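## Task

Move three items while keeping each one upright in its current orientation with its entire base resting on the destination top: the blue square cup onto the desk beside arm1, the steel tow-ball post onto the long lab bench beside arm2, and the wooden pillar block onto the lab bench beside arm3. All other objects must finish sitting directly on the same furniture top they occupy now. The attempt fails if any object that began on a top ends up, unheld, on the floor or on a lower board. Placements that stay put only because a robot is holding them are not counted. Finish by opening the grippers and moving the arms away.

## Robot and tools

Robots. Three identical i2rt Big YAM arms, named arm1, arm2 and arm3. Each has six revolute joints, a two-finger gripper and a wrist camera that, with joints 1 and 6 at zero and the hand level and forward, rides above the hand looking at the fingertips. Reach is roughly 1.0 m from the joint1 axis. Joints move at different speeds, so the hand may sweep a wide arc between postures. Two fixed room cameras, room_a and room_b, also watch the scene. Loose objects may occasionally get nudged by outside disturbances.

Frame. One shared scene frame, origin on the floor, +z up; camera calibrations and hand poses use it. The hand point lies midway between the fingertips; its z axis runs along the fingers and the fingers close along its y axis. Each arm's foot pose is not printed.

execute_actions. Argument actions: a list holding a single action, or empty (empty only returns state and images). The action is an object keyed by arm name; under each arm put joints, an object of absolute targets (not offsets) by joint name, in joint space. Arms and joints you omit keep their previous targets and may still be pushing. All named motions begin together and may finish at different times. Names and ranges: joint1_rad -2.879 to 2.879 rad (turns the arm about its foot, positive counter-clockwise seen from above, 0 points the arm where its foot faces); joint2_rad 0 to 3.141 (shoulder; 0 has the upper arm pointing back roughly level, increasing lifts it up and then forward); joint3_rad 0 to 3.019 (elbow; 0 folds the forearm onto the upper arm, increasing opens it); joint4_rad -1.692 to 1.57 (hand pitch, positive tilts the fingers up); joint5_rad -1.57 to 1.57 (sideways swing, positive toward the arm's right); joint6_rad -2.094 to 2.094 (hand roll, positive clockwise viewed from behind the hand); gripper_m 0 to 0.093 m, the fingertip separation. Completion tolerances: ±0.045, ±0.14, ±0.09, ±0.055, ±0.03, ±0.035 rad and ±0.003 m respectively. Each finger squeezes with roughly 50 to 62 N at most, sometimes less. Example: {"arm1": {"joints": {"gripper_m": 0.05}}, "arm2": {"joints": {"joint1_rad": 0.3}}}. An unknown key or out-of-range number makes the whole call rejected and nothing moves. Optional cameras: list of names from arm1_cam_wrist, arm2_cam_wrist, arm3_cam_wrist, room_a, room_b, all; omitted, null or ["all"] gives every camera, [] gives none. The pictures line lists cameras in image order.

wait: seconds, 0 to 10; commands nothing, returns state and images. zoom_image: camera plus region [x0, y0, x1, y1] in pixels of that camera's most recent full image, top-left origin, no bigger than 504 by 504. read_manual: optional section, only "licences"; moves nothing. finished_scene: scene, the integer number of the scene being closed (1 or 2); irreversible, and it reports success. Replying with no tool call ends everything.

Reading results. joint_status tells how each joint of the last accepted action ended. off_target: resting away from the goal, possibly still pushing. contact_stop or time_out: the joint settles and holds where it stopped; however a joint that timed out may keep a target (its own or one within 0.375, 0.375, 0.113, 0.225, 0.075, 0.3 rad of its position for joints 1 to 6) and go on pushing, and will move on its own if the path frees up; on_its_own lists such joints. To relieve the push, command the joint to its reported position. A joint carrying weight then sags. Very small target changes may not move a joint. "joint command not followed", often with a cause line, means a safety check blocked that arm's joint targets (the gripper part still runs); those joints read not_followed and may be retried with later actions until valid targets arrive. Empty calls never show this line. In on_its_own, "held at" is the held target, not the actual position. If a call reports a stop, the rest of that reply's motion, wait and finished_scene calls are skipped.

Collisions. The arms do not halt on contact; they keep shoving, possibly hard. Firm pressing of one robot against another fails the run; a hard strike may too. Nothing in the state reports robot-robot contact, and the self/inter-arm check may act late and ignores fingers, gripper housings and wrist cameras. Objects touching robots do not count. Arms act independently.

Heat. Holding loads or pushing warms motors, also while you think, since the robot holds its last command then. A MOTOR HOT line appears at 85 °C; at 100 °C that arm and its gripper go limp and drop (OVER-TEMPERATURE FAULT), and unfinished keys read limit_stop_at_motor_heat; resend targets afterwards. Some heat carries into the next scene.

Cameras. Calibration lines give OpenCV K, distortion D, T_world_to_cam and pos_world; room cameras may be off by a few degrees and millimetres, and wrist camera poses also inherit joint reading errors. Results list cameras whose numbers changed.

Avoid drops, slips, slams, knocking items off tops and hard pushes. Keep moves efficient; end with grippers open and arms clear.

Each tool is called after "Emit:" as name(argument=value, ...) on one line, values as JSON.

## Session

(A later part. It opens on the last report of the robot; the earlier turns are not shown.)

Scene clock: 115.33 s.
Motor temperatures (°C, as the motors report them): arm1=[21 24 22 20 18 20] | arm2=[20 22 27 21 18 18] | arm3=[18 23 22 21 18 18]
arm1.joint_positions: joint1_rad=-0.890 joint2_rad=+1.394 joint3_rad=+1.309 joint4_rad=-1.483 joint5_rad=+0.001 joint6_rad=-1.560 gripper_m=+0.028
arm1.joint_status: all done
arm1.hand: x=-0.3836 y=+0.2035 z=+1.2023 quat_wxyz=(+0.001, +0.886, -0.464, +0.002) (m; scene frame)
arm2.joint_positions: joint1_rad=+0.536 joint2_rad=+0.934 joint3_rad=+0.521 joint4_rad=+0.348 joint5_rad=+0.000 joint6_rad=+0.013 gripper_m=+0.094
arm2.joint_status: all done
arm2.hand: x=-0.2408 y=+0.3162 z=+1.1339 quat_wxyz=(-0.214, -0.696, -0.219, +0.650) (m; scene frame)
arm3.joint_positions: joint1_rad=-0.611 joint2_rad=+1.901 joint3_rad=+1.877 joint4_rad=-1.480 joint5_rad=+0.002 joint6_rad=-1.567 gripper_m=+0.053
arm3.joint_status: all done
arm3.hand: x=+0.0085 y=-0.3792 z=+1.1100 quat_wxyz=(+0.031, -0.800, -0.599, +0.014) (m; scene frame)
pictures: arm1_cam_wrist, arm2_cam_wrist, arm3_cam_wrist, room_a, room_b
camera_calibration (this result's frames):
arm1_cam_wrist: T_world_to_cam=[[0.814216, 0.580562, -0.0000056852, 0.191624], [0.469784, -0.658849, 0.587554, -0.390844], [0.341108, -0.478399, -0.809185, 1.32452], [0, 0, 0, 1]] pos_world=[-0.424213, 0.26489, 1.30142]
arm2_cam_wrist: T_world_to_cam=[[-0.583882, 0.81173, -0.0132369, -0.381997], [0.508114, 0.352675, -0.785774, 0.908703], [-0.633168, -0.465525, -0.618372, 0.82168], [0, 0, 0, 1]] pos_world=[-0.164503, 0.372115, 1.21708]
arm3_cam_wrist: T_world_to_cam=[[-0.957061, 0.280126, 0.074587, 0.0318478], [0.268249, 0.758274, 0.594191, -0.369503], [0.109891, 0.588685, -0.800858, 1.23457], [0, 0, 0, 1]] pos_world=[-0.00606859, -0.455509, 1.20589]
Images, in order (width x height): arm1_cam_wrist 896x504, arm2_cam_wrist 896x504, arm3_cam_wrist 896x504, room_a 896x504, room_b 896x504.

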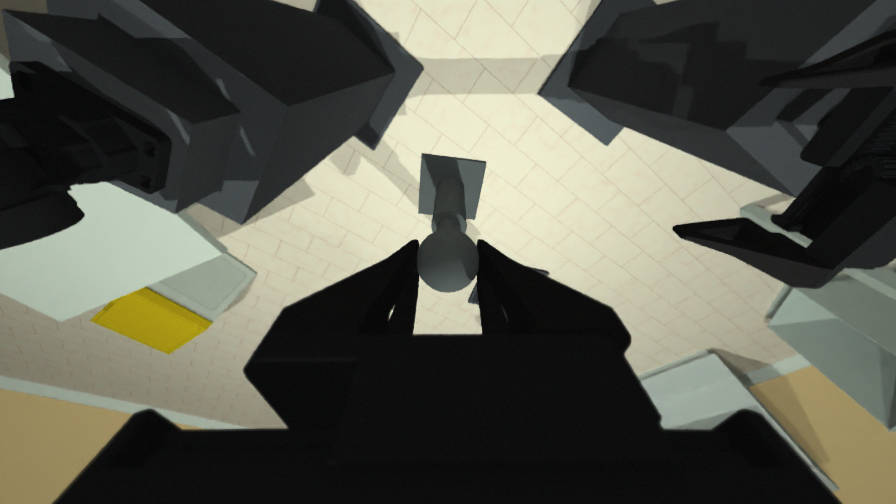

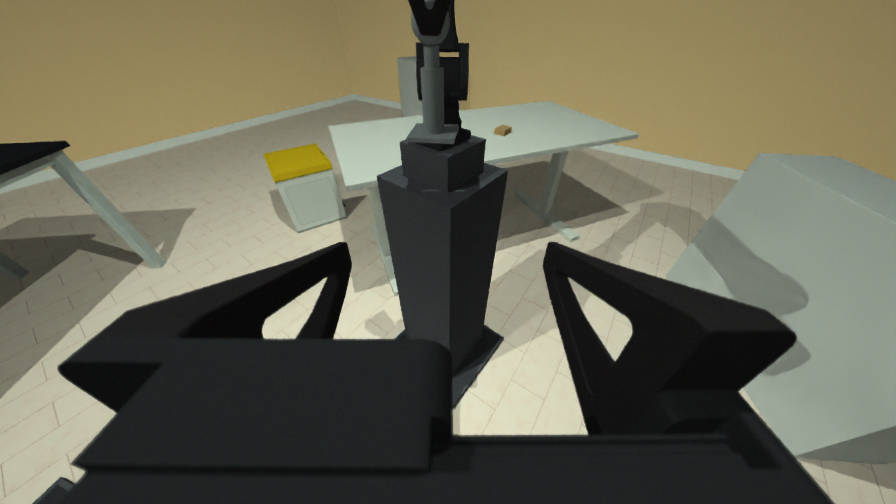

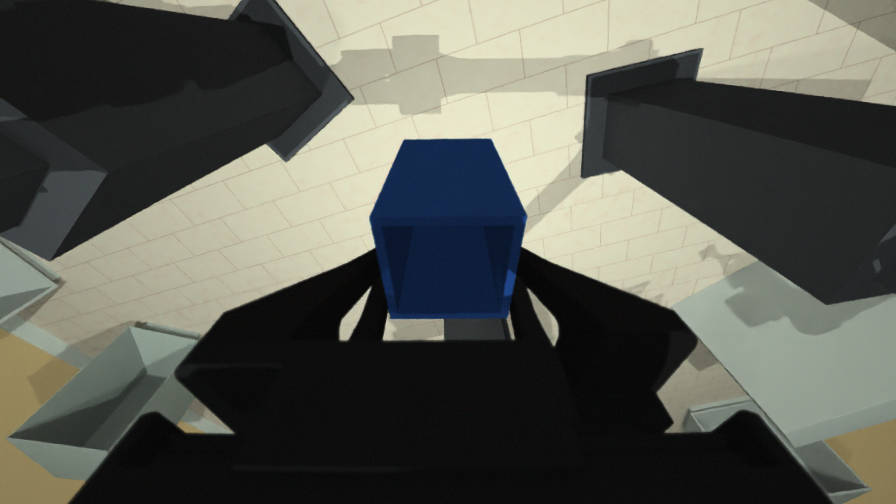

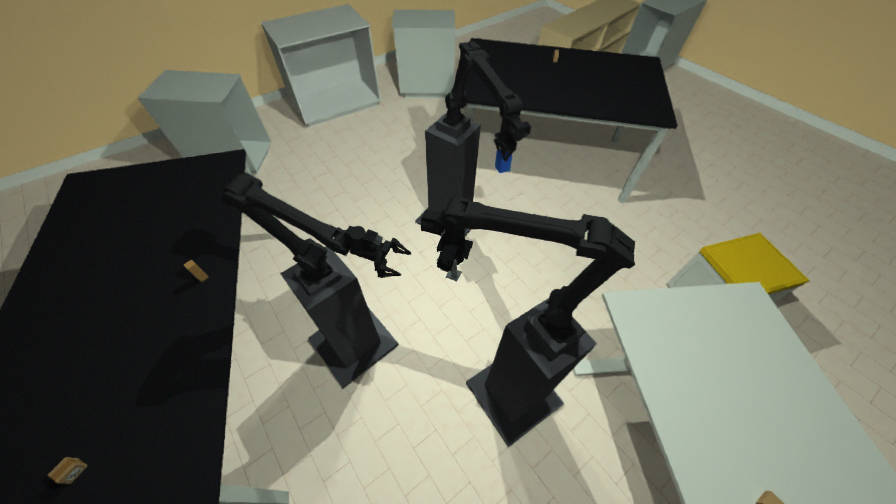

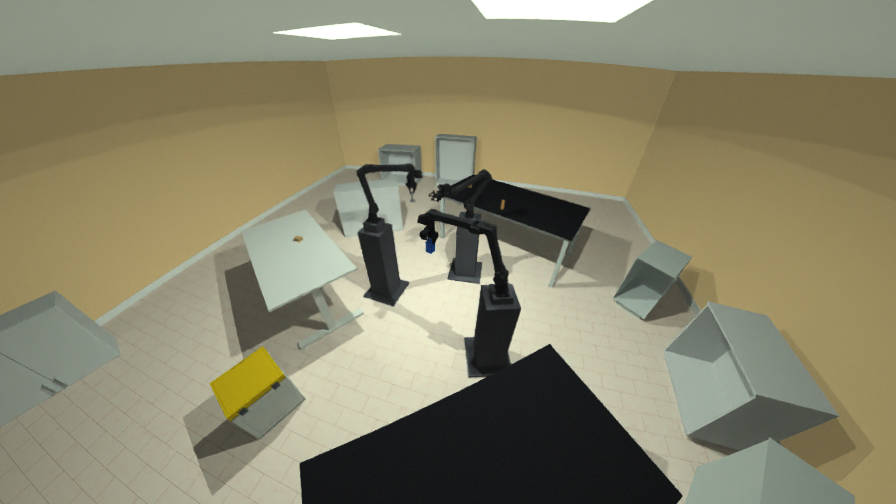

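Emit:
execute_actions(actions=[{"arm2":{"joints":{"joint1_rad":0.563,"joint2_rad":1.195,"joint3_rad":0.85,"joint4_rad":0.32}},"arm3":{"joints":{"joint1_rad":-0.72,"joint4_rad":-1.545}}}], cameras=["arm1_cam_wrist","arm2_cam_wrist","room_a"])

Scene clock: 126.70 s.
Motor temperatures (°C, as the motors report them): arm1=[21 23 22 20 18 20] | arm2=[20 22 27 21 18 18] | arm3=[18 23 22 21 18 18]
arm1.joint_positions: joint1_rad=-0.890 joint2_rad=+1.394 joint3_rad=+1.309 joint4_rad=-1.483 joint5_rad=+0.001 joint6_rad=-1.560 gripper_m=+0.028
arm1.joint_status: not commanded
arm1.hand: x=-0.3836 y=+0.2035 z=+1.2023 quat_wxyz=(+0.001, +0.886, -0.464, +0.002) (m; scene frame)
arm2.joint_positions: joint1_rad=+0.553 joint2_rad=+1.198 joint3_rad=+0.794 joint4_rad=+0.332 joint5_rad=+0.000 joint6_rad=+0.013 gripper_m=+0.094
arm2.joint_status: all done
arm2.hand: x=-0.3143 y=+0.2520 z=+1.1684 quat_wxyz=(-0.219, -0.696, -0.225, +0.646) (m; scene frame)
arm3.joint_positions: joint1_rad=-0.732 joint2_rad=+1.901 joint3_rad=+1.877 joint4_rad=-1.535 joint5_rad=+0.001 joint6_rad=-1.568 gripper_m=+0.053
arm3.joint_status: all done
arm3.hand: x=+0.0457 y=-0.3154 z=+1.1104 quat_wxyz=(+0.009, -0.835, -0.550, -0.002) (m; scene frame)
pictures: arm1_cam_wrist, arm2_cam_wrist, room_a
camera_calibration (this result's frames):
arm1_cam_wrist: T_world_to_cam=[[0.814216, 0.580562, -0.0000056852, 0.191624], [0.469784, -0.658849, 0.587554, -0.390844], [0.341108, -0.478399, -0.809185, 1.32452], [0, 0, 0, 1]] pos_world=[-0.424213, 0.26489, 1.30142]
arm2_cam_wrist: T_world_to_cam=[[-0.597666, 0.801636, -0.0132278, -0.374116], [0.505814, 0.36421, -0.781987, 0.987748], [-0.622051, -0.474058, -0.623154, 0.777848], [0, 0, 0, 1]] pos_world=[-0.239352, 0.308902, 1.25218]
Images, in order (width x height): arm1_cam_wrist 896x504, arm2_cam_wrist 896x504, room_a 896x504.

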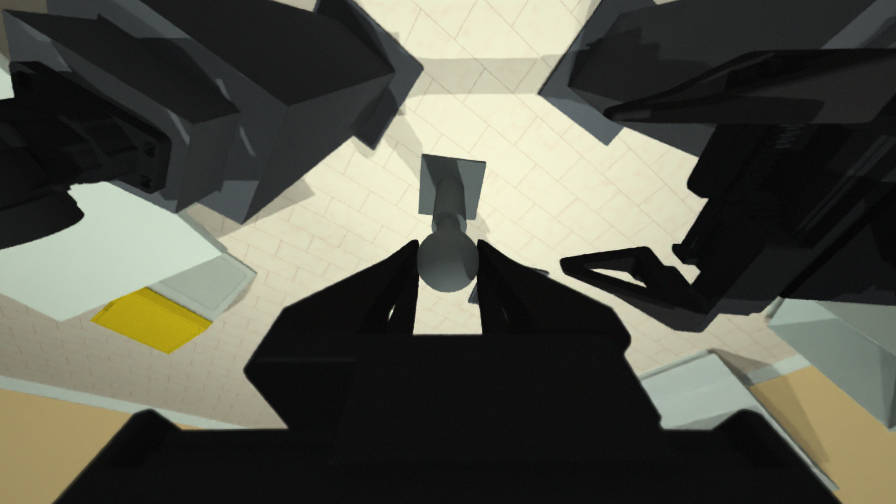

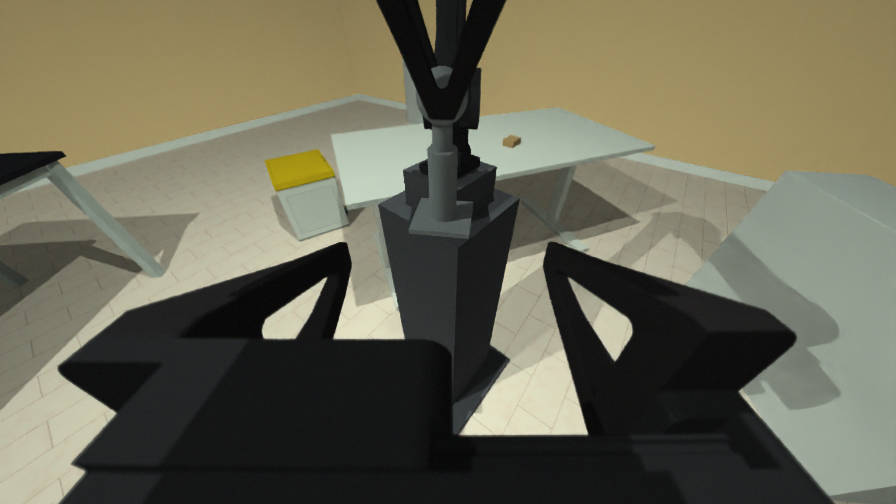

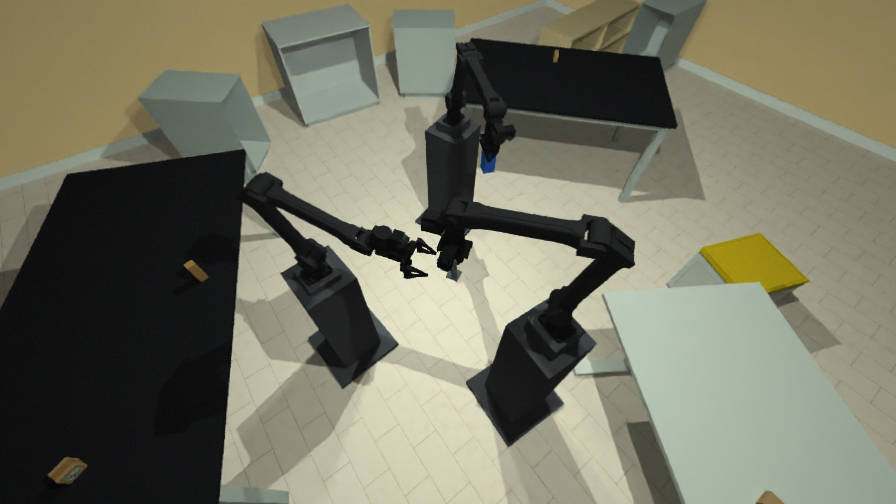

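Emit:
execute_actions(actions=[{"arm2":{"joints":{"joint1_rad":0.568,"joint2_rad":1.425,"joint3_rad":1.07,"gripper_m":0.06}}}], cameras=["arm1_cam_wrist","arm2_cam_wrist"])

Scene clock: 132.27 s.
Motor temperatures (°C, as the motors report them): arm1=[21 23 22 20 18 20] | arm2=[20 22 28 21 18 18] | arm3=[18 23 23 21 18 18]
arm1.joint_positions: joint1_rad=-0.890 joint2_rad=+1.394 joint3_rad=+1.309 joint4_rad=-1.483 joint5_rad=+0.001 joint6_rad=-1.560 gripper_m=+0.028
arm1.joint_status: not commanded
arm1.hand: x=-0.3836 y=+0.2035 z=+1.2023 quat_wxyz=(+0.001, +0.886, -0.464, +0.002) (m; scene frame)
arm2.joint_positions: joint1_rad=+0.556 joint2_rad=+1.432 joint3_rad=+1.005 joint4_rad=+0.332 joint5_rad=+0.000 joint6_rad=+0.013 gripper_m=+0.060
arm2.joint_status: all done
arm2.hand: x=-0.3818 y=+0.1994 z=+1.1612 quat_wxyz=(-0.217, -0.703, -0.229, +0.637) (m; scene frame)
arm3.joint_positions: joint1_rad=-0.732 joint2_rad=+1.901 joint3_rad=+1.877 joint4_rad=-1.535 joint5_rad=+0.001 joint6_rad=-1.568 gripper_m=+0.053
arm3.joint_status: not commanded
arm3.hand: x=+0.0457 y=-0.3154 z=+1.1104 quat_wxyz=(+0.009, -0.835, -0.550, -0.002) (m; scene frame)
pictures: arm1_cam_wrist, arm2_cam_wrist
camera_calibration (this result's frames):
arm1_cam_wrist: T_world_to_cam=[[0.814216, 0.580562, -0.0000056852, 0.191624], [0.469784, -0.658849, 0.587554, -0.390844], [0.341108, -0.478399, -0.809185, 1.32452], [0, 0, 0, 1]] pos_world=[-0.424213, 0.26489, 1.30142]
arm2_cam_wrist: T_world_to_cam=[[-0.599859, 0.799996, -0.0132448, -0.372863], [0.519595, 0.376911, -0.766785, 1.02054], [-0.608433, -0.466845, -0.641767, 0.731801], [0, 0, 0, 1]] pos_world=[-0.308682, 0.255273, 1.24724]
Images, in order (width x height): arm1_cam_wrist 896x504, arm2_cam_wrist 896x504.

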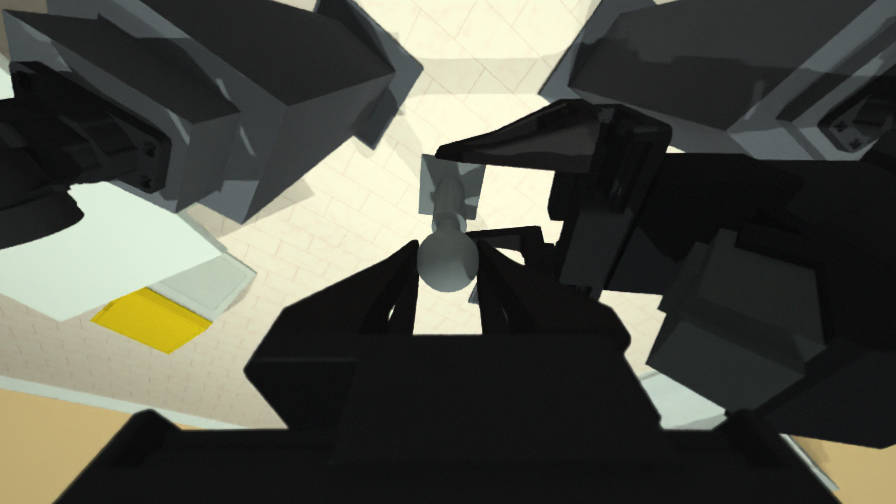

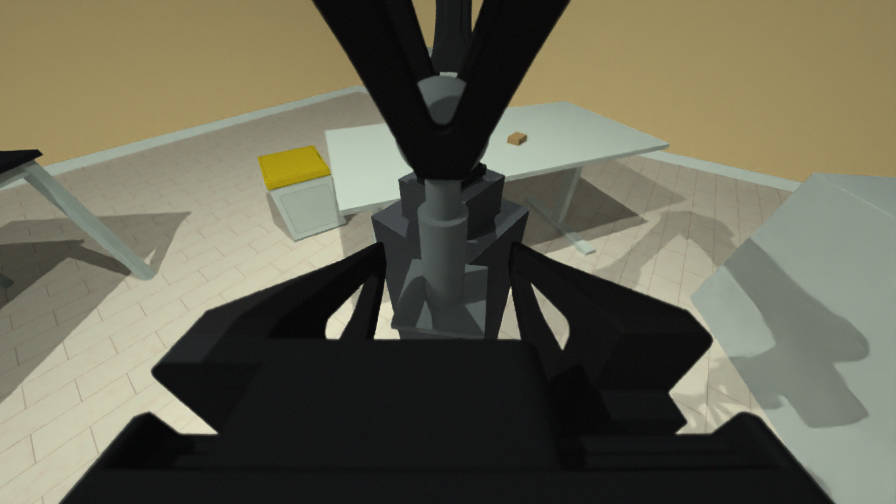

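Raise slightly so the fingers clear the plate.

Emit:
execute_actions(actions=[{"arm2":{"joints":{"joint3_rad":1.09,"gripper_m":0.045}}}], cameras=[])

Emit:
execute_actions(actions=[{"arm2":{"joints":{"gripper_m":0.0}}}], cameras=["arm1_cam_wrist","arm2_cam_wrist"])

Scene clock: 136.23 s.
Motor temperatures (°C, as the motors report them): arm1=[21 23 22 20 18 20] | arm2=[20 22 29 21 18 18] | arm3=[18 23 23 21 18 18]
arm1.joint_positions: joint1_rad=-0.890 joint2_rad=+1.394 joint3_rad=+1.309 joint4_rad=-1.483 joint5_rad=+0.001 joint6_rad=-1.560 gripper_m=+0.028
arm1.joint_status: not commanded
arm1.hand: x=-0.3836 y=+0.2035 z=+1.2023 quat_wxyz=(+0.001, +0.886, -0.464, +0.002) (m; scene frame)
arm2.joint_positions: joint1_rad=+0.556 joint2_rad=+1.432 joint3_rad=+1.018 joint4_rad=+0.332 joint5_rad=+0.000 joint6_rad=+0.013 gripper_m=+0.045
arm2.joint_status: all done
arm2.hand: x=-0.3837 y=+0.1980 z=+1.1689 quat_wxyz=(-0.218, -0.699, -0.228, +0.642) (m; scene frame)
arm3.joint_positions: joint1_rad=-0.732 joint2_rad=+1.901 joint3_rad=+1.877 joint4_rad=-1.535 joint5_rad=+0.001 joint6_rad=-1.568 gripper_m=+0.053
arm3.joint_status: not commanded
arm3.hand: x=+0.0457 y=-0.3154 z=+1.1104 quat_wxyz=(+0.009, -0.835, -0.550, -0.002) (m; scene frame)
pictures: none
No camera images: the call's "cameras" was empty. Leave "cameras" out to get every camera's image.

Scene clock: 136.83 s.
Motor temperatures (°C, as the motors report them): arm1=[21 23 22 20 18 20] | arm2=[20 22 29 21 18 18] | arm3=[18 23 23 21 18 18]
arm1.joint_positions: joint1_rad=-0.889 joint2_rad=+1.394 joint3_rad=+1.309 joint4_rad=-1.483 joint5_rad=-0.001 joint6_rad=-1.560 gripper_m=+0.028
arm1.joint_status: not commanded
arm1.hand: x=-0.3839 y=+0.2039 z=+1.2023 quat_wxyz=(+0.000, +0.886, -0.464, +0.001) (m; scene frame)
arm2.joint_positions: joint1_rad=+0.558 joint2_rad=+1.432 joint3_rad=+1.018 joint4_rad=+0.332 joint5_rad=-0.002 joint6_rad=+0.012 gripper_m=+0.019
arm2.joint_status: gripper_m off_target (ended at +0.019, target +0.000)
arm2.hand: x=-0.3829 y=+0.1970 z=+1.1689 quat_wxyz=(-0.219, -0.699, -0.229, +0.641) (m; scene frame)
arm3.joint_positions: joint1_rad=-0.732 joint2_rad=+1.901 joint3_rad=+1.877 joint4_rad=-1.535 joint5_rad=+0.001 joint6_rad=-1.568 gripper_m=+0.053
arm3.joint_status: not commanded
arm3.hand: x=+0.0457 y=-0.3154 z=+1.1104 quat_wxyz=(+0.009, -0.835, -0.550, -0.002) (m; scene frame)
pictures: arm1_cam_wrist, arm2_cam_wrist
camera_calibration (this result's frames):
arm1_cam_wrist: T_world_to_cam=[[0.813994, 0.580873, -0.0000007283, 0.191468], [0.470814, -0.659765, 0.5857, -0.387589], [0.340217, -0.476757, -0.810528, 1.32577], [0, 0, 0, 1]] pos_world=[-0.424422, 0.265136, 1.30159]
arm2_cam_wrist: T_world_to_cam=[[-0.60251, 0.798018, -0.0122167, -0.373366], [0.509949, 0.373151, -0.775055, 1.03463], [-0.613949, -0.473209, -0.631776, 0.722431], [0, 0, 0, 1]] pos_world=[-0.309027, 0.253741, 1.25375]
Images, in order (width x height): arm1_cam_wrist 896x504, arm2_cam_wrist 896x504.

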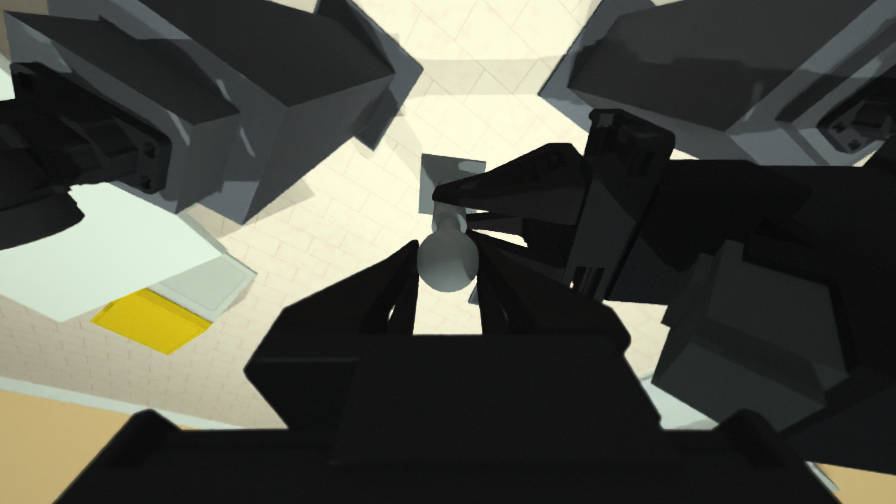

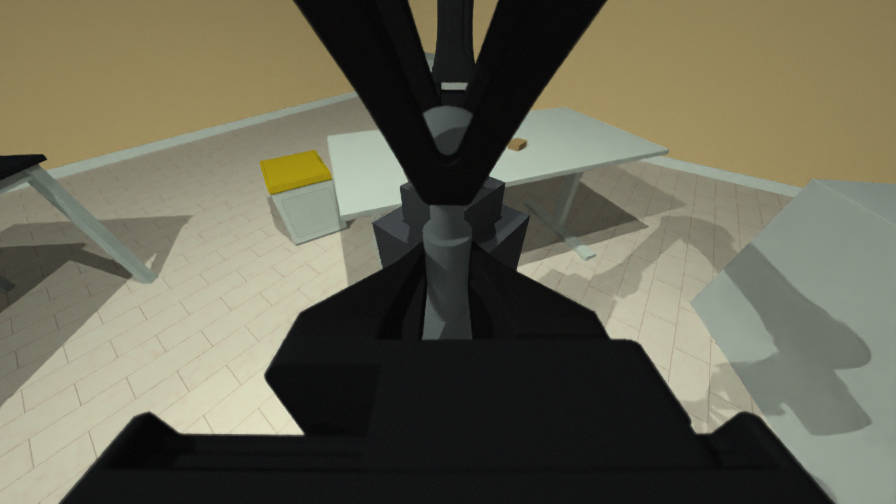

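Emit:
execute_actions(actions=[{"arm1":{"joints":{"gripper_m":0.045}}}], cameras=[])

Emit:
execute_actions(actions=[{"arm1":{"joints":{"joint3_rad":1.55,"joint4_rad":-1.69}}}], cameras=[])

Emit:
execute_actions(actions=[{"arm1":{"joints":{"joint1_rad":-1.88}},"arm2":{"joints":{"joint1_rad":-1.75}}}], cameras=[])

Emit:
execute_actions(actions=[{"arm1":{"joints":{"joint2_rad":1.85,"joint3_rad":0.82,"joint4_rad":0.97,"joint6_rad":0,"gripper_m":0.093}},"arm2":{"joints":{"joint2_rad":1.98,"joint3_rad":0.82,"joint4_rad":1.115}},"arm3":{"joints":{"joint1_rad":-0.71}}}])

Scene clock: 149.00 s.
Motor temperatures (°C, as the motors report them): arm1=[21 23 23 20 18 20] | arm2=[20 22 31 21 18 18] | arm3=[18 23 23 21 18 18]
arm1.joint_positions: joint1_rad=-0.889 joint2_rad=+1.376 joint3_rad=+1.309 joint4_rad=-1.483 joint5_rad=-0.001 joint6_rad=-1.560 gripper_m=+0.045
arm1.joint_status: all done
arm1.hand: x=-0.3855 y=+0.2028 z=+1.2091 quat_wxyz=(-0.008, +0.886, -0.464, +0.005) (m; scene frame)
arm2.joint_positions: joint1_rad=+0.558 joint2_rad=+1.440 joint3_rad=+1.018 joint4_rad=+0.320 joint5_rad=-0.002 joint6_rad=+0.012 gripper_m=+0.019
arm2.joint_status: not commanded
arm2.hand: x=-0.3840 y=+0.1962 z=+1.1613 quat_wxyz=(-0.217, -0.705, -0.231, +0.635) (m; scene frame)
arm3.joint_positions: joint1_rad=-0.732 joint2_rad=+1.901 joint3_rad=+1.877 joint4_rad=-1.535 joint5_rad=+0.001 joint6_rad=-1.568 gripper_m=+0.053
arm3.joint_status: not commanded
arm3.hand: x=+0.0457 y=-0.3154 z=+1.1104 quat_wxyz=(+0.009, -0.835, -0.550, -0.002) (m; scene frame)
pictures: none
No camera images: the call's "cameras" was empty. Leave "cameras" out to get every camera's image.

Scene clock: 150.00 s.
Motor temperatures (°C, as the motors report them): arm1=[21 23 23 20 18 20] | arm2=[20 22 31 21 18 18] | arm3=[18 23 23 21 18 18]
arm1.joint_positions: joint1_rad=-0.889 joint2_rad=+1.363 joint3_rad=+1.517 joint4_rad=-1.673 joint5_rad=-0.001 joint6_rad=-1.560 gripper_m=+0.045
arm1.joint_status: all done
arm1.hand: x=-0.3863 y=+0.2026 z=+1.2937 quat_wxyz=(-0.022, +0.886, -0.463, +0.012) (m; scene frame)
arm2.joint_positions: joint1_rad=+0.558 joint2_rad=+1.440 joint3_rad=+1.018 joint4_rad=+0.320 joint5_rad=-0.002 joint6_rad=+0.012 gripper_m=+0.019
arm2.joint_status: not commanded
arm2.hand: x=-0.3840 y=+0.1962 z=+1.1613 quat_wxyz=(-0.217, -0.705, -0.231, +0.635) (m; scene frame)
arm3.joint_positions: joint1_rad=-0.732 joint2_rad=+1.901 joint3_rad=+1.877 joint4_rad=-1.535 joint5_rad=+0.001 joint6_rad=-1.568 gripper_m=+0.053
arm3.joint_status: not commanded
arm3.hand: x=+0.0457 y=-0.3154 z=+1.1104 quat_wxyz=(+0.009, -0.835, -0.550, -0.002) (m; scene frame)
pictures: none
No camera images: the call's "cameras" was empty. Leave "cameras" out to get every camera's image.

Scene clock: 152.23 s.
Motor temperatures (°C, as the motors report them): arm1=[21 23 23 20 18 20] | arm2=[20 22 31 21 18 18] | arm3=[18 23 23 21 18 18]
arm1.joint_positions: joint1_rad=-1.881 joint2_rad=+1.370 joint3_rad=+1.517 joint4_rad=-1.673 joint5_rad=+0.000 joint6_rad=-1.560 gripper_m=+0.045
arm1.joint_status: all done
arm1.hand: x=-0.3392 y=-0.1765 z=+1.2922 quat_wxyz=(-0.012, +0.558, -0.829, +0.020) (m; scene frame)
arm2.joint_positions: joint1_rad=-1.756 joint2_rad=+1.453 joint3_rad=+1.018 joint4_rad=+0.320 joint5_rad=+0.003 joint6_rad=+0.012 gripper_m=+0.019
arm2.joint_status: all done
arm2.hand: x=+0.1857 y=+1.2086 z=+1.1520 quat_wxyz=(+0.491, -0.497, +0.557, +0.449) (m; scene frame)
arm3.joint_positions: joint1_rad=-0.732 joint2_rad=+1.901 joint3_rad=+1.877 joint4_rad=-1.535 joint5_rad=+0.001 joint6_rad=-1.568 gripper_m=+0.053
arm3.joint_status: not commanded
arm3.hand: x=+0.0457 y=-0.3154 z=+1.1104 quat_wxyz=(+0.009, -0.835, -0.550, -0.002) (m; scene frame)
pictures: none
No camera images: the call's "cameras" was empty. Leave "cameras" out to get every camera's image.

Scene clock: 154.50 s.
Motor temperatures (°C, as the motors report them): arm1=[21 23 23 20 18 20] | arm2=[20 22 31 21 18 18] | arm3=[18 23 23 21 18 18]
arm1.joint_positions: joint1_rad=-1.881 joint2_rad=+1.852 joint3_rad=+0.817 joint4_rad=+0.943 joint5_rad=+0.000 joint6_rad=-0.011 gripper_m=+0.093
arm1.joint_status: all done
arm1.hand: x=-0.1250 y=-0.2614 z=+1.0913 quat_wxyz=(-0.662, -0.133, -0.726, +0.130) (m; scene frame)
arm2.joint_positions: joint1_rad=-1.756 joint2_rad=+2.007 joint3_rad=+0.790 joint4_rad=+1.065 joint5_rad=+0.003 joint6_rad=+0.012 gripper_m=+0.019
arm2.joint_status: all done
arm2.hand: x=+0.1839 y=+1.1919 z=+0.8763 quat_wxyz=(+0.480, -0.505, +0.566, +0.440) (m; scene frame)
arm3.joint_positions: joint1_rad=-0.724 joint2_rad=+1.901 joint3_rad=+1.877 joint4_rad=-1.535 joint5_rad=+0.001 joint6_rad=-1.568 gripper_m=+0.053
arm3.joint_status: all done
arm3.hand: x=+0.0438 y=-0.3200 z=+1.1103 quat_wxyz=(+0.009, -0.833, -0.554, -0.002) (m; scene frame)
pictures: arm1_cam_wrist, arm2_cam_wrist, arm3_cam_wrist, room_a, room_b
camera_calibration (this result's frames):
arm1_cam_wrist: T_world_to_cam=[[-0.363398, -0.931238, 0.0271546, -0.321112], [-0.617984, 0.21914, -0.755032, 0.805277], [0.697164, -0.291158, -0.655126, 0.849388], [0, 0, 0, 1]] pos_world=[-0.211205, -0.228194, 1.17319]
arm2_cam_wrist: T_world_to_cam=[[0.994814, -0.100988, -0.012095, -0.0516486], [-0.0779975, -0.681154, -0.727974, 1.47105], [0.0652777, 0.725142, -0.685499, -0.14979], [0, 0, 0, 1]] pos_world=[0.175897, 1.10542, 0.96758]
arm3_cam_wrist: T_world_to_cam=[[-0.921649, 0.387469, 0.0207735, 0.141552], [0.322813, 0.735949, 0.595123, -0.434669], [0.215303, 0.5552, -0.803366, 1.18352], [0, 0, 0, 1]] pos_world=[0.0159618, -0.392044, 1.20654]
Images, in order (width x height): arm1_cam_wrist 896x504, arm2_cam_wrist 896x504, arm3_cam_wrist 896x504, room_a 896x504, room_b 896x504.

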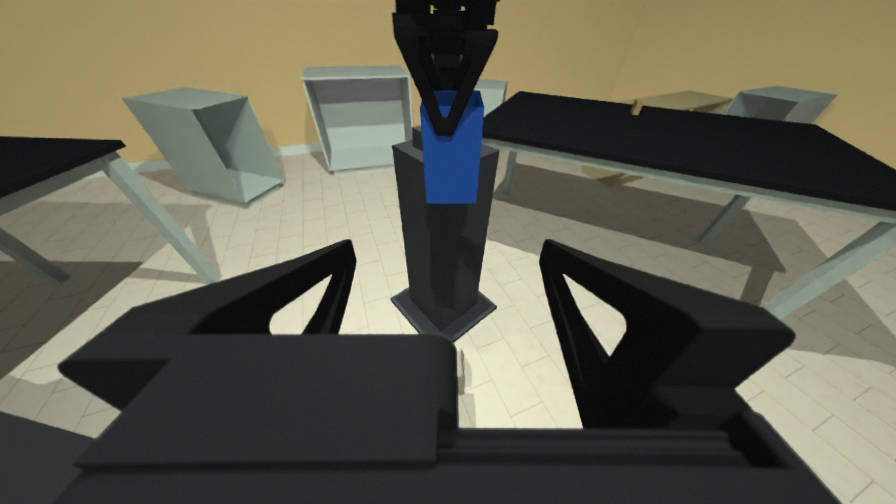

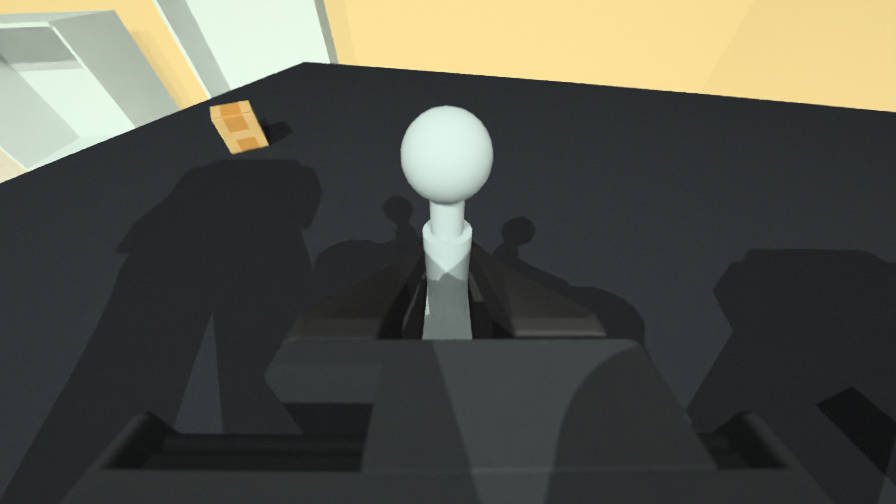

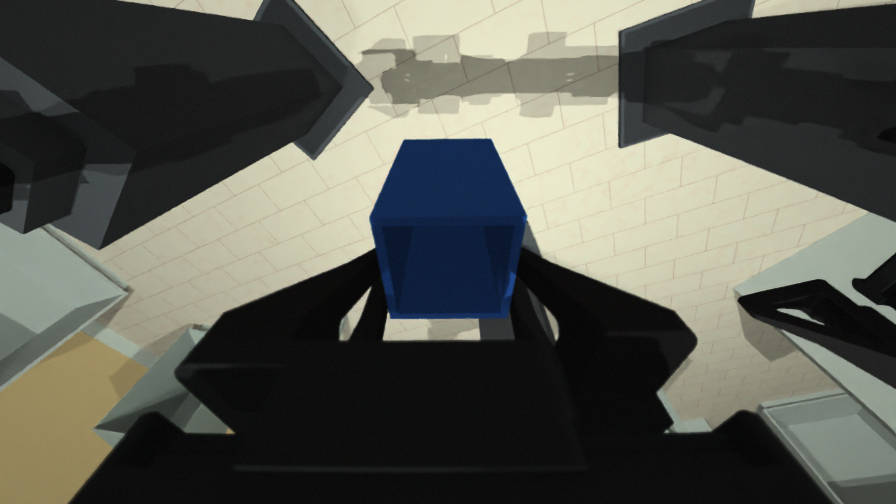

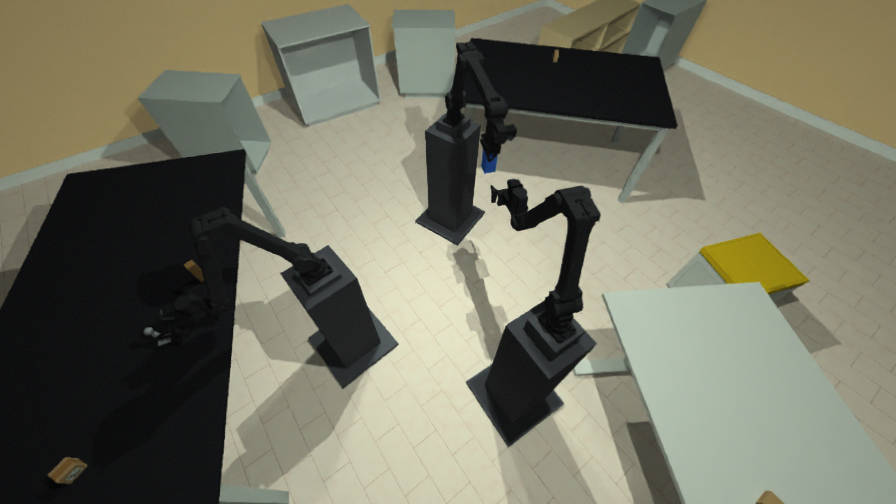

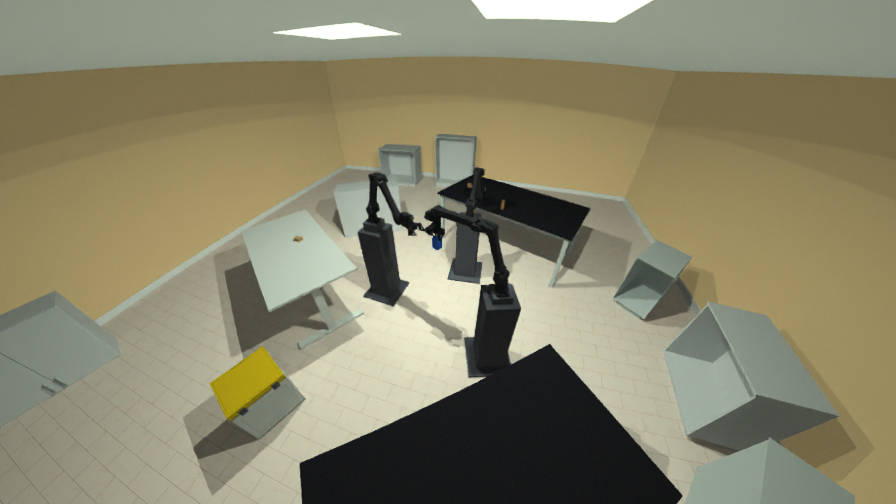

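Emit:
execute_actions(actions=[{"arm1":{"joints":{"joint2_rad":2.11,"joint3_rad":1.255,"joint4_rad":0.79}},"arm2":{"joints":{"joint2_rad":2.095,"joint4_rad":1.29}}}], cameras=["arm1_cam_wrist","arm3_cam_wrist","room_a"])

Emit:
zoom_image(camera="room_a", region=[110,250,250,370])

Scene clock: 164.47 s.
Motor temperatures (°C, as the motors report them): arm1=[21 23 22 20 18 20] | arm2=[20 23 29 21 18 18] | arm3=[18 23 23 21 18 18]
arm1.joint_positions: joint1_rad=-1.881 joint2_rad=+2.102 joint3_rad=+1.227 joint4_rad=+0.805 joint5_rad=+0.000 joint6_rad=-0.010 gripper_m=+0.093
arm1.joint_status: all done
arm1.hand: x=-0.0037 y=-0.3092 z=+1.0792 quat_wxyz=(-0.670, -0.131, -0.719, +0.132) (m; scene frame)
arm2.joint_positions: joint1_rad=-1.756 joint2_rad=+2.126 joint3_rad=+0.790 joint4_rad=+1.236 joint5_rad=+0.003 joint6_rad=+0.012 gripper_m=+0.019
arm2.joint_status: all done
arm2.hand: x=+0.1832 y=+1.1858 z=+0.8472 quat_wxyz=(+0.495, -0.494, +0.553, +0.453) (m; scene frame)
arm3.joint_positions: joint1_rad=-0.724 joint2_rad=+1.901 joint3_rad=+1.877 joint4_rad=-1.535 joint5_rad=+0.001 joint6_rad=-1.568 gripper_m=+0.053
arm3.joint_status: not commanded
arm3.hand: x=+0.0438 y=-0.3200 z=+1.1103 quat_wxyz=(+0.009, -0.833, -0.554, -0.002) (m; scene frame)
pictures: arm1_cam_wrist, arm3_cam_wrist, room_a
camera_calibration (this result's frames):
arm1_cam_wrist: T_world_to_cam=[[-0.363914, -0.931046, 0.0268332, -0.320806], [-0.602467, 0.213318, -0.769109, 0.895079], [0.710352, -0.296056, -0.638554, 0.723669], [0, 0, 0, 1]] pos_world=[-0.0915506, -0.275375, 1.15912]
arm3_cam_wrist: T_world_to_cam=[[-0.921649, 0.387469, 0.0207735, 0.141552], [0.322813, 0.735949, 0.595123, -0.434669], [0.215303, 0.5552, -0.803366, 1.18352], [0, 0, 0, 1]] pos_world=[0.0159618, -0.392044, 1.20654]
Images, in order (width x height): arm1_cam_wrist 896x504, arm3_cam_wrist 896x504, room_a 896x504.

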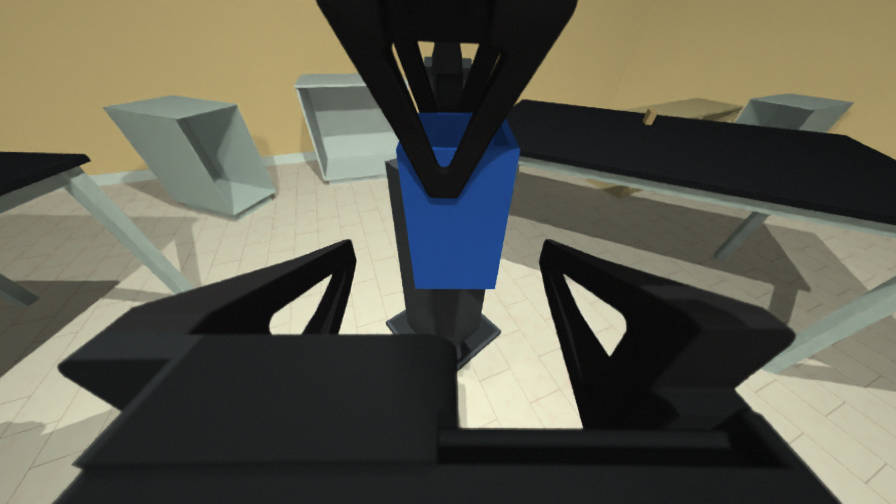

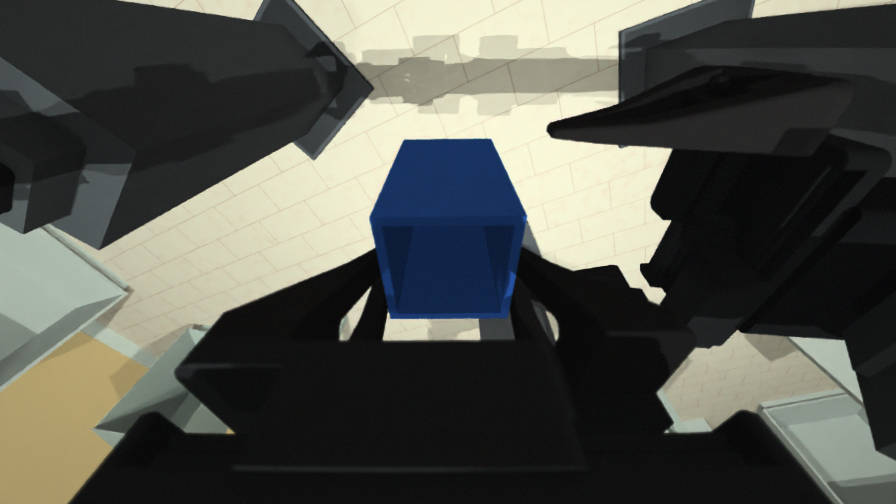

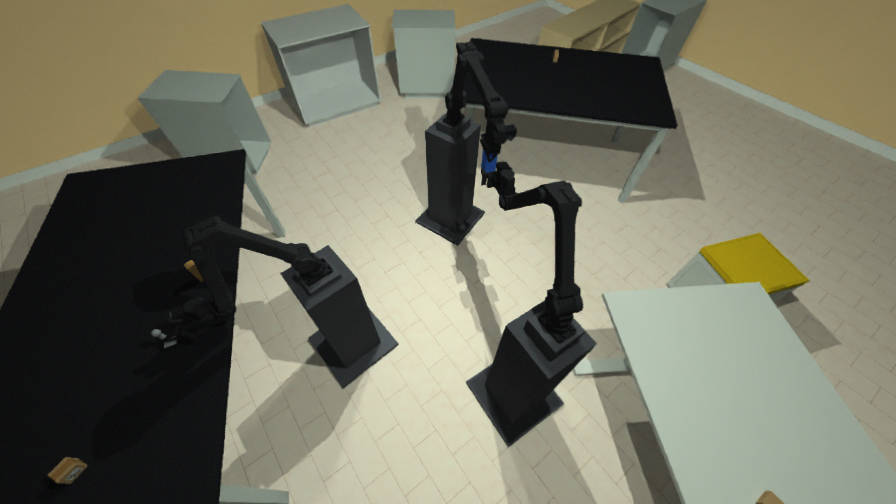

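Region (110, 250, 250, 370) of room_a's 896x504 image, scaled by 3.600, with more detail than that image has; it fills the top 432 rows of this view, and the rest is white.

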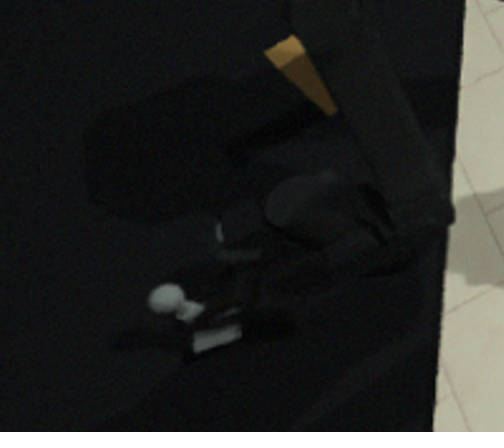

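Emit:
execute_actions(actions=[{"arm1":{"joints":{"joint1_rad":-1.893,"joint2_rad":2.2,"joint3_rad":1.405,"joint4_rad":0.708}},"arm2":{"joints":{"joint2_rad":2.15,"joint4_rad":1.35}}}], cameras=["arm1_cam_wrist","arm3_cam_wrist","arm2_cam_wrist"])

Scene clock: 170.03 s.
Motor temperatures (°C, as the motors report them): arm1=[21 23 23 20 18 20] | arm2=[20 23 28 21 18 18] | arm3=[18 23 23 21 18 18]
arm1.joint_positions: joint1_rad=-1.884 joint2_rad=+2.185 joint3_rad=+1.363 joint4_rad=+0.727 joint5_rad=+0.000 joint6_rad=-0.010 gripper_m=+0.093
arm1.joint_status: all done
arm1.hand: x=+0.0309 y=-0.3252 z=+1.0643 quat_wxyz=(-0.660, -0.134, -0.727, +0.131) (m; scene frame)
arm2.joint_positions: joint1_rad=-1.756 joint2_rad=+2.168 joint3_rad=+0.790 joint4_rad=+1.296 joint5_rad=+0.003 joint6_rad=+0.012 gripper_m=+0.019
arm2.joint_status: all done
arm2.hand: x=+0.1829 y=+1.1824 z=+0.8374 quat_wxyz=(+0.500, -0.490, +0.549, +0.457) (m; scene frame)
arm3.joint_positions: joint1_rad=-0.724 joint2_rad=+1.901 joint3_rad=+1.877 joint4_rad=-1.535 joint5_rad=+0.001 joint6_rad=-1.568 gripper_m=+0.053
arm3.joint_status: not commanded
arm3.hand: x=+0.0438 y=-0.3200 z=+1.1103 quat_wxyz=(+0.009, -0.833, -0.554, -0.002) (m; scene frame)
pictures: arm1_cam_wrist, arm2_cam_wrist, arm3_cam_wrist
camera_calibration (this result's frames):
arm1_cam_wrist: T_world_to_cam=[[-0.365844, -0.930291, 0.0267614, -0.322299], [-0.61968, 0.222039, -0.752791, 0.893871], [0.694373, -0.291988, -0.657715, 0.707002], [0, 0, 0, 1]] pos_world=[-0.0549199, -0.29187, 1.14653]
arm2_cam_wrist: T_world_to_cam=[[0.994894, -0.100175, -0.0122463, -0.052971], [-0.0728302, -0.628664, -0.774259, 1.41192], [0.0698628, 0.771198, -0.63275, -0.268966], [0, 0, 0, 1]] pos_world=[0.174321, 1.08974, 0.922354]
arm3_cam_wrist: T_world_to_cam=[[-0.921649, 0.387469, 0.0207735, 0.141552], [0.322813, 0.735949, 0.595123, -0.434669], [0.215303, 0.5552, -0.803366, 1.18352], [0, 0, 0, 1]] pos_world=[0.0159618, -0.392044, 1.20654]
Images, in order (width x height): arm1_cam_wrist 896x504, arm2_cam_wrist 896x504, arm3_cam_wrist 896x504.

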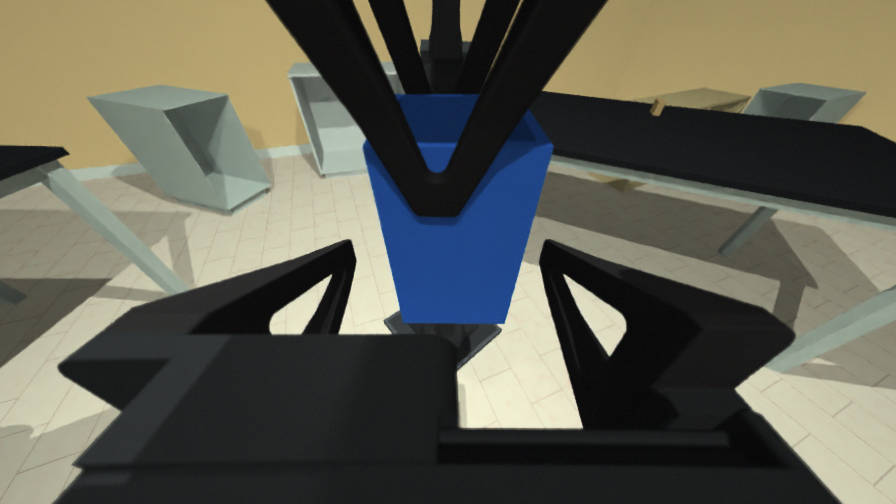

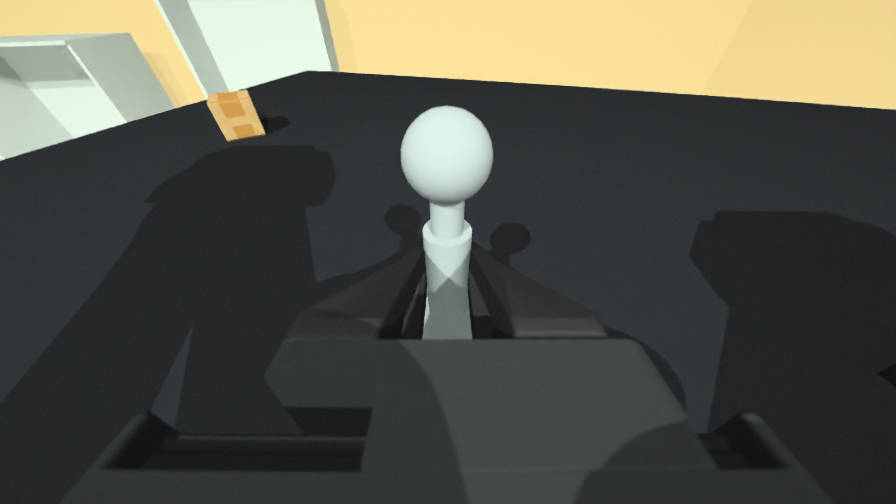

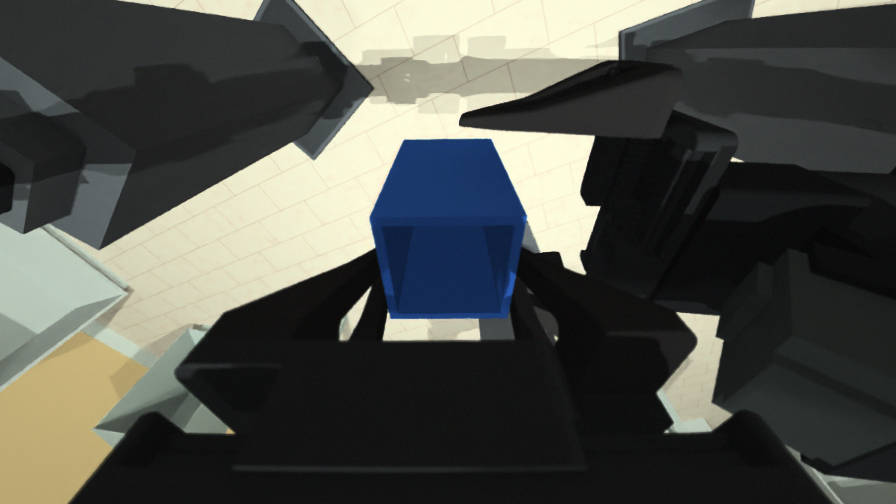

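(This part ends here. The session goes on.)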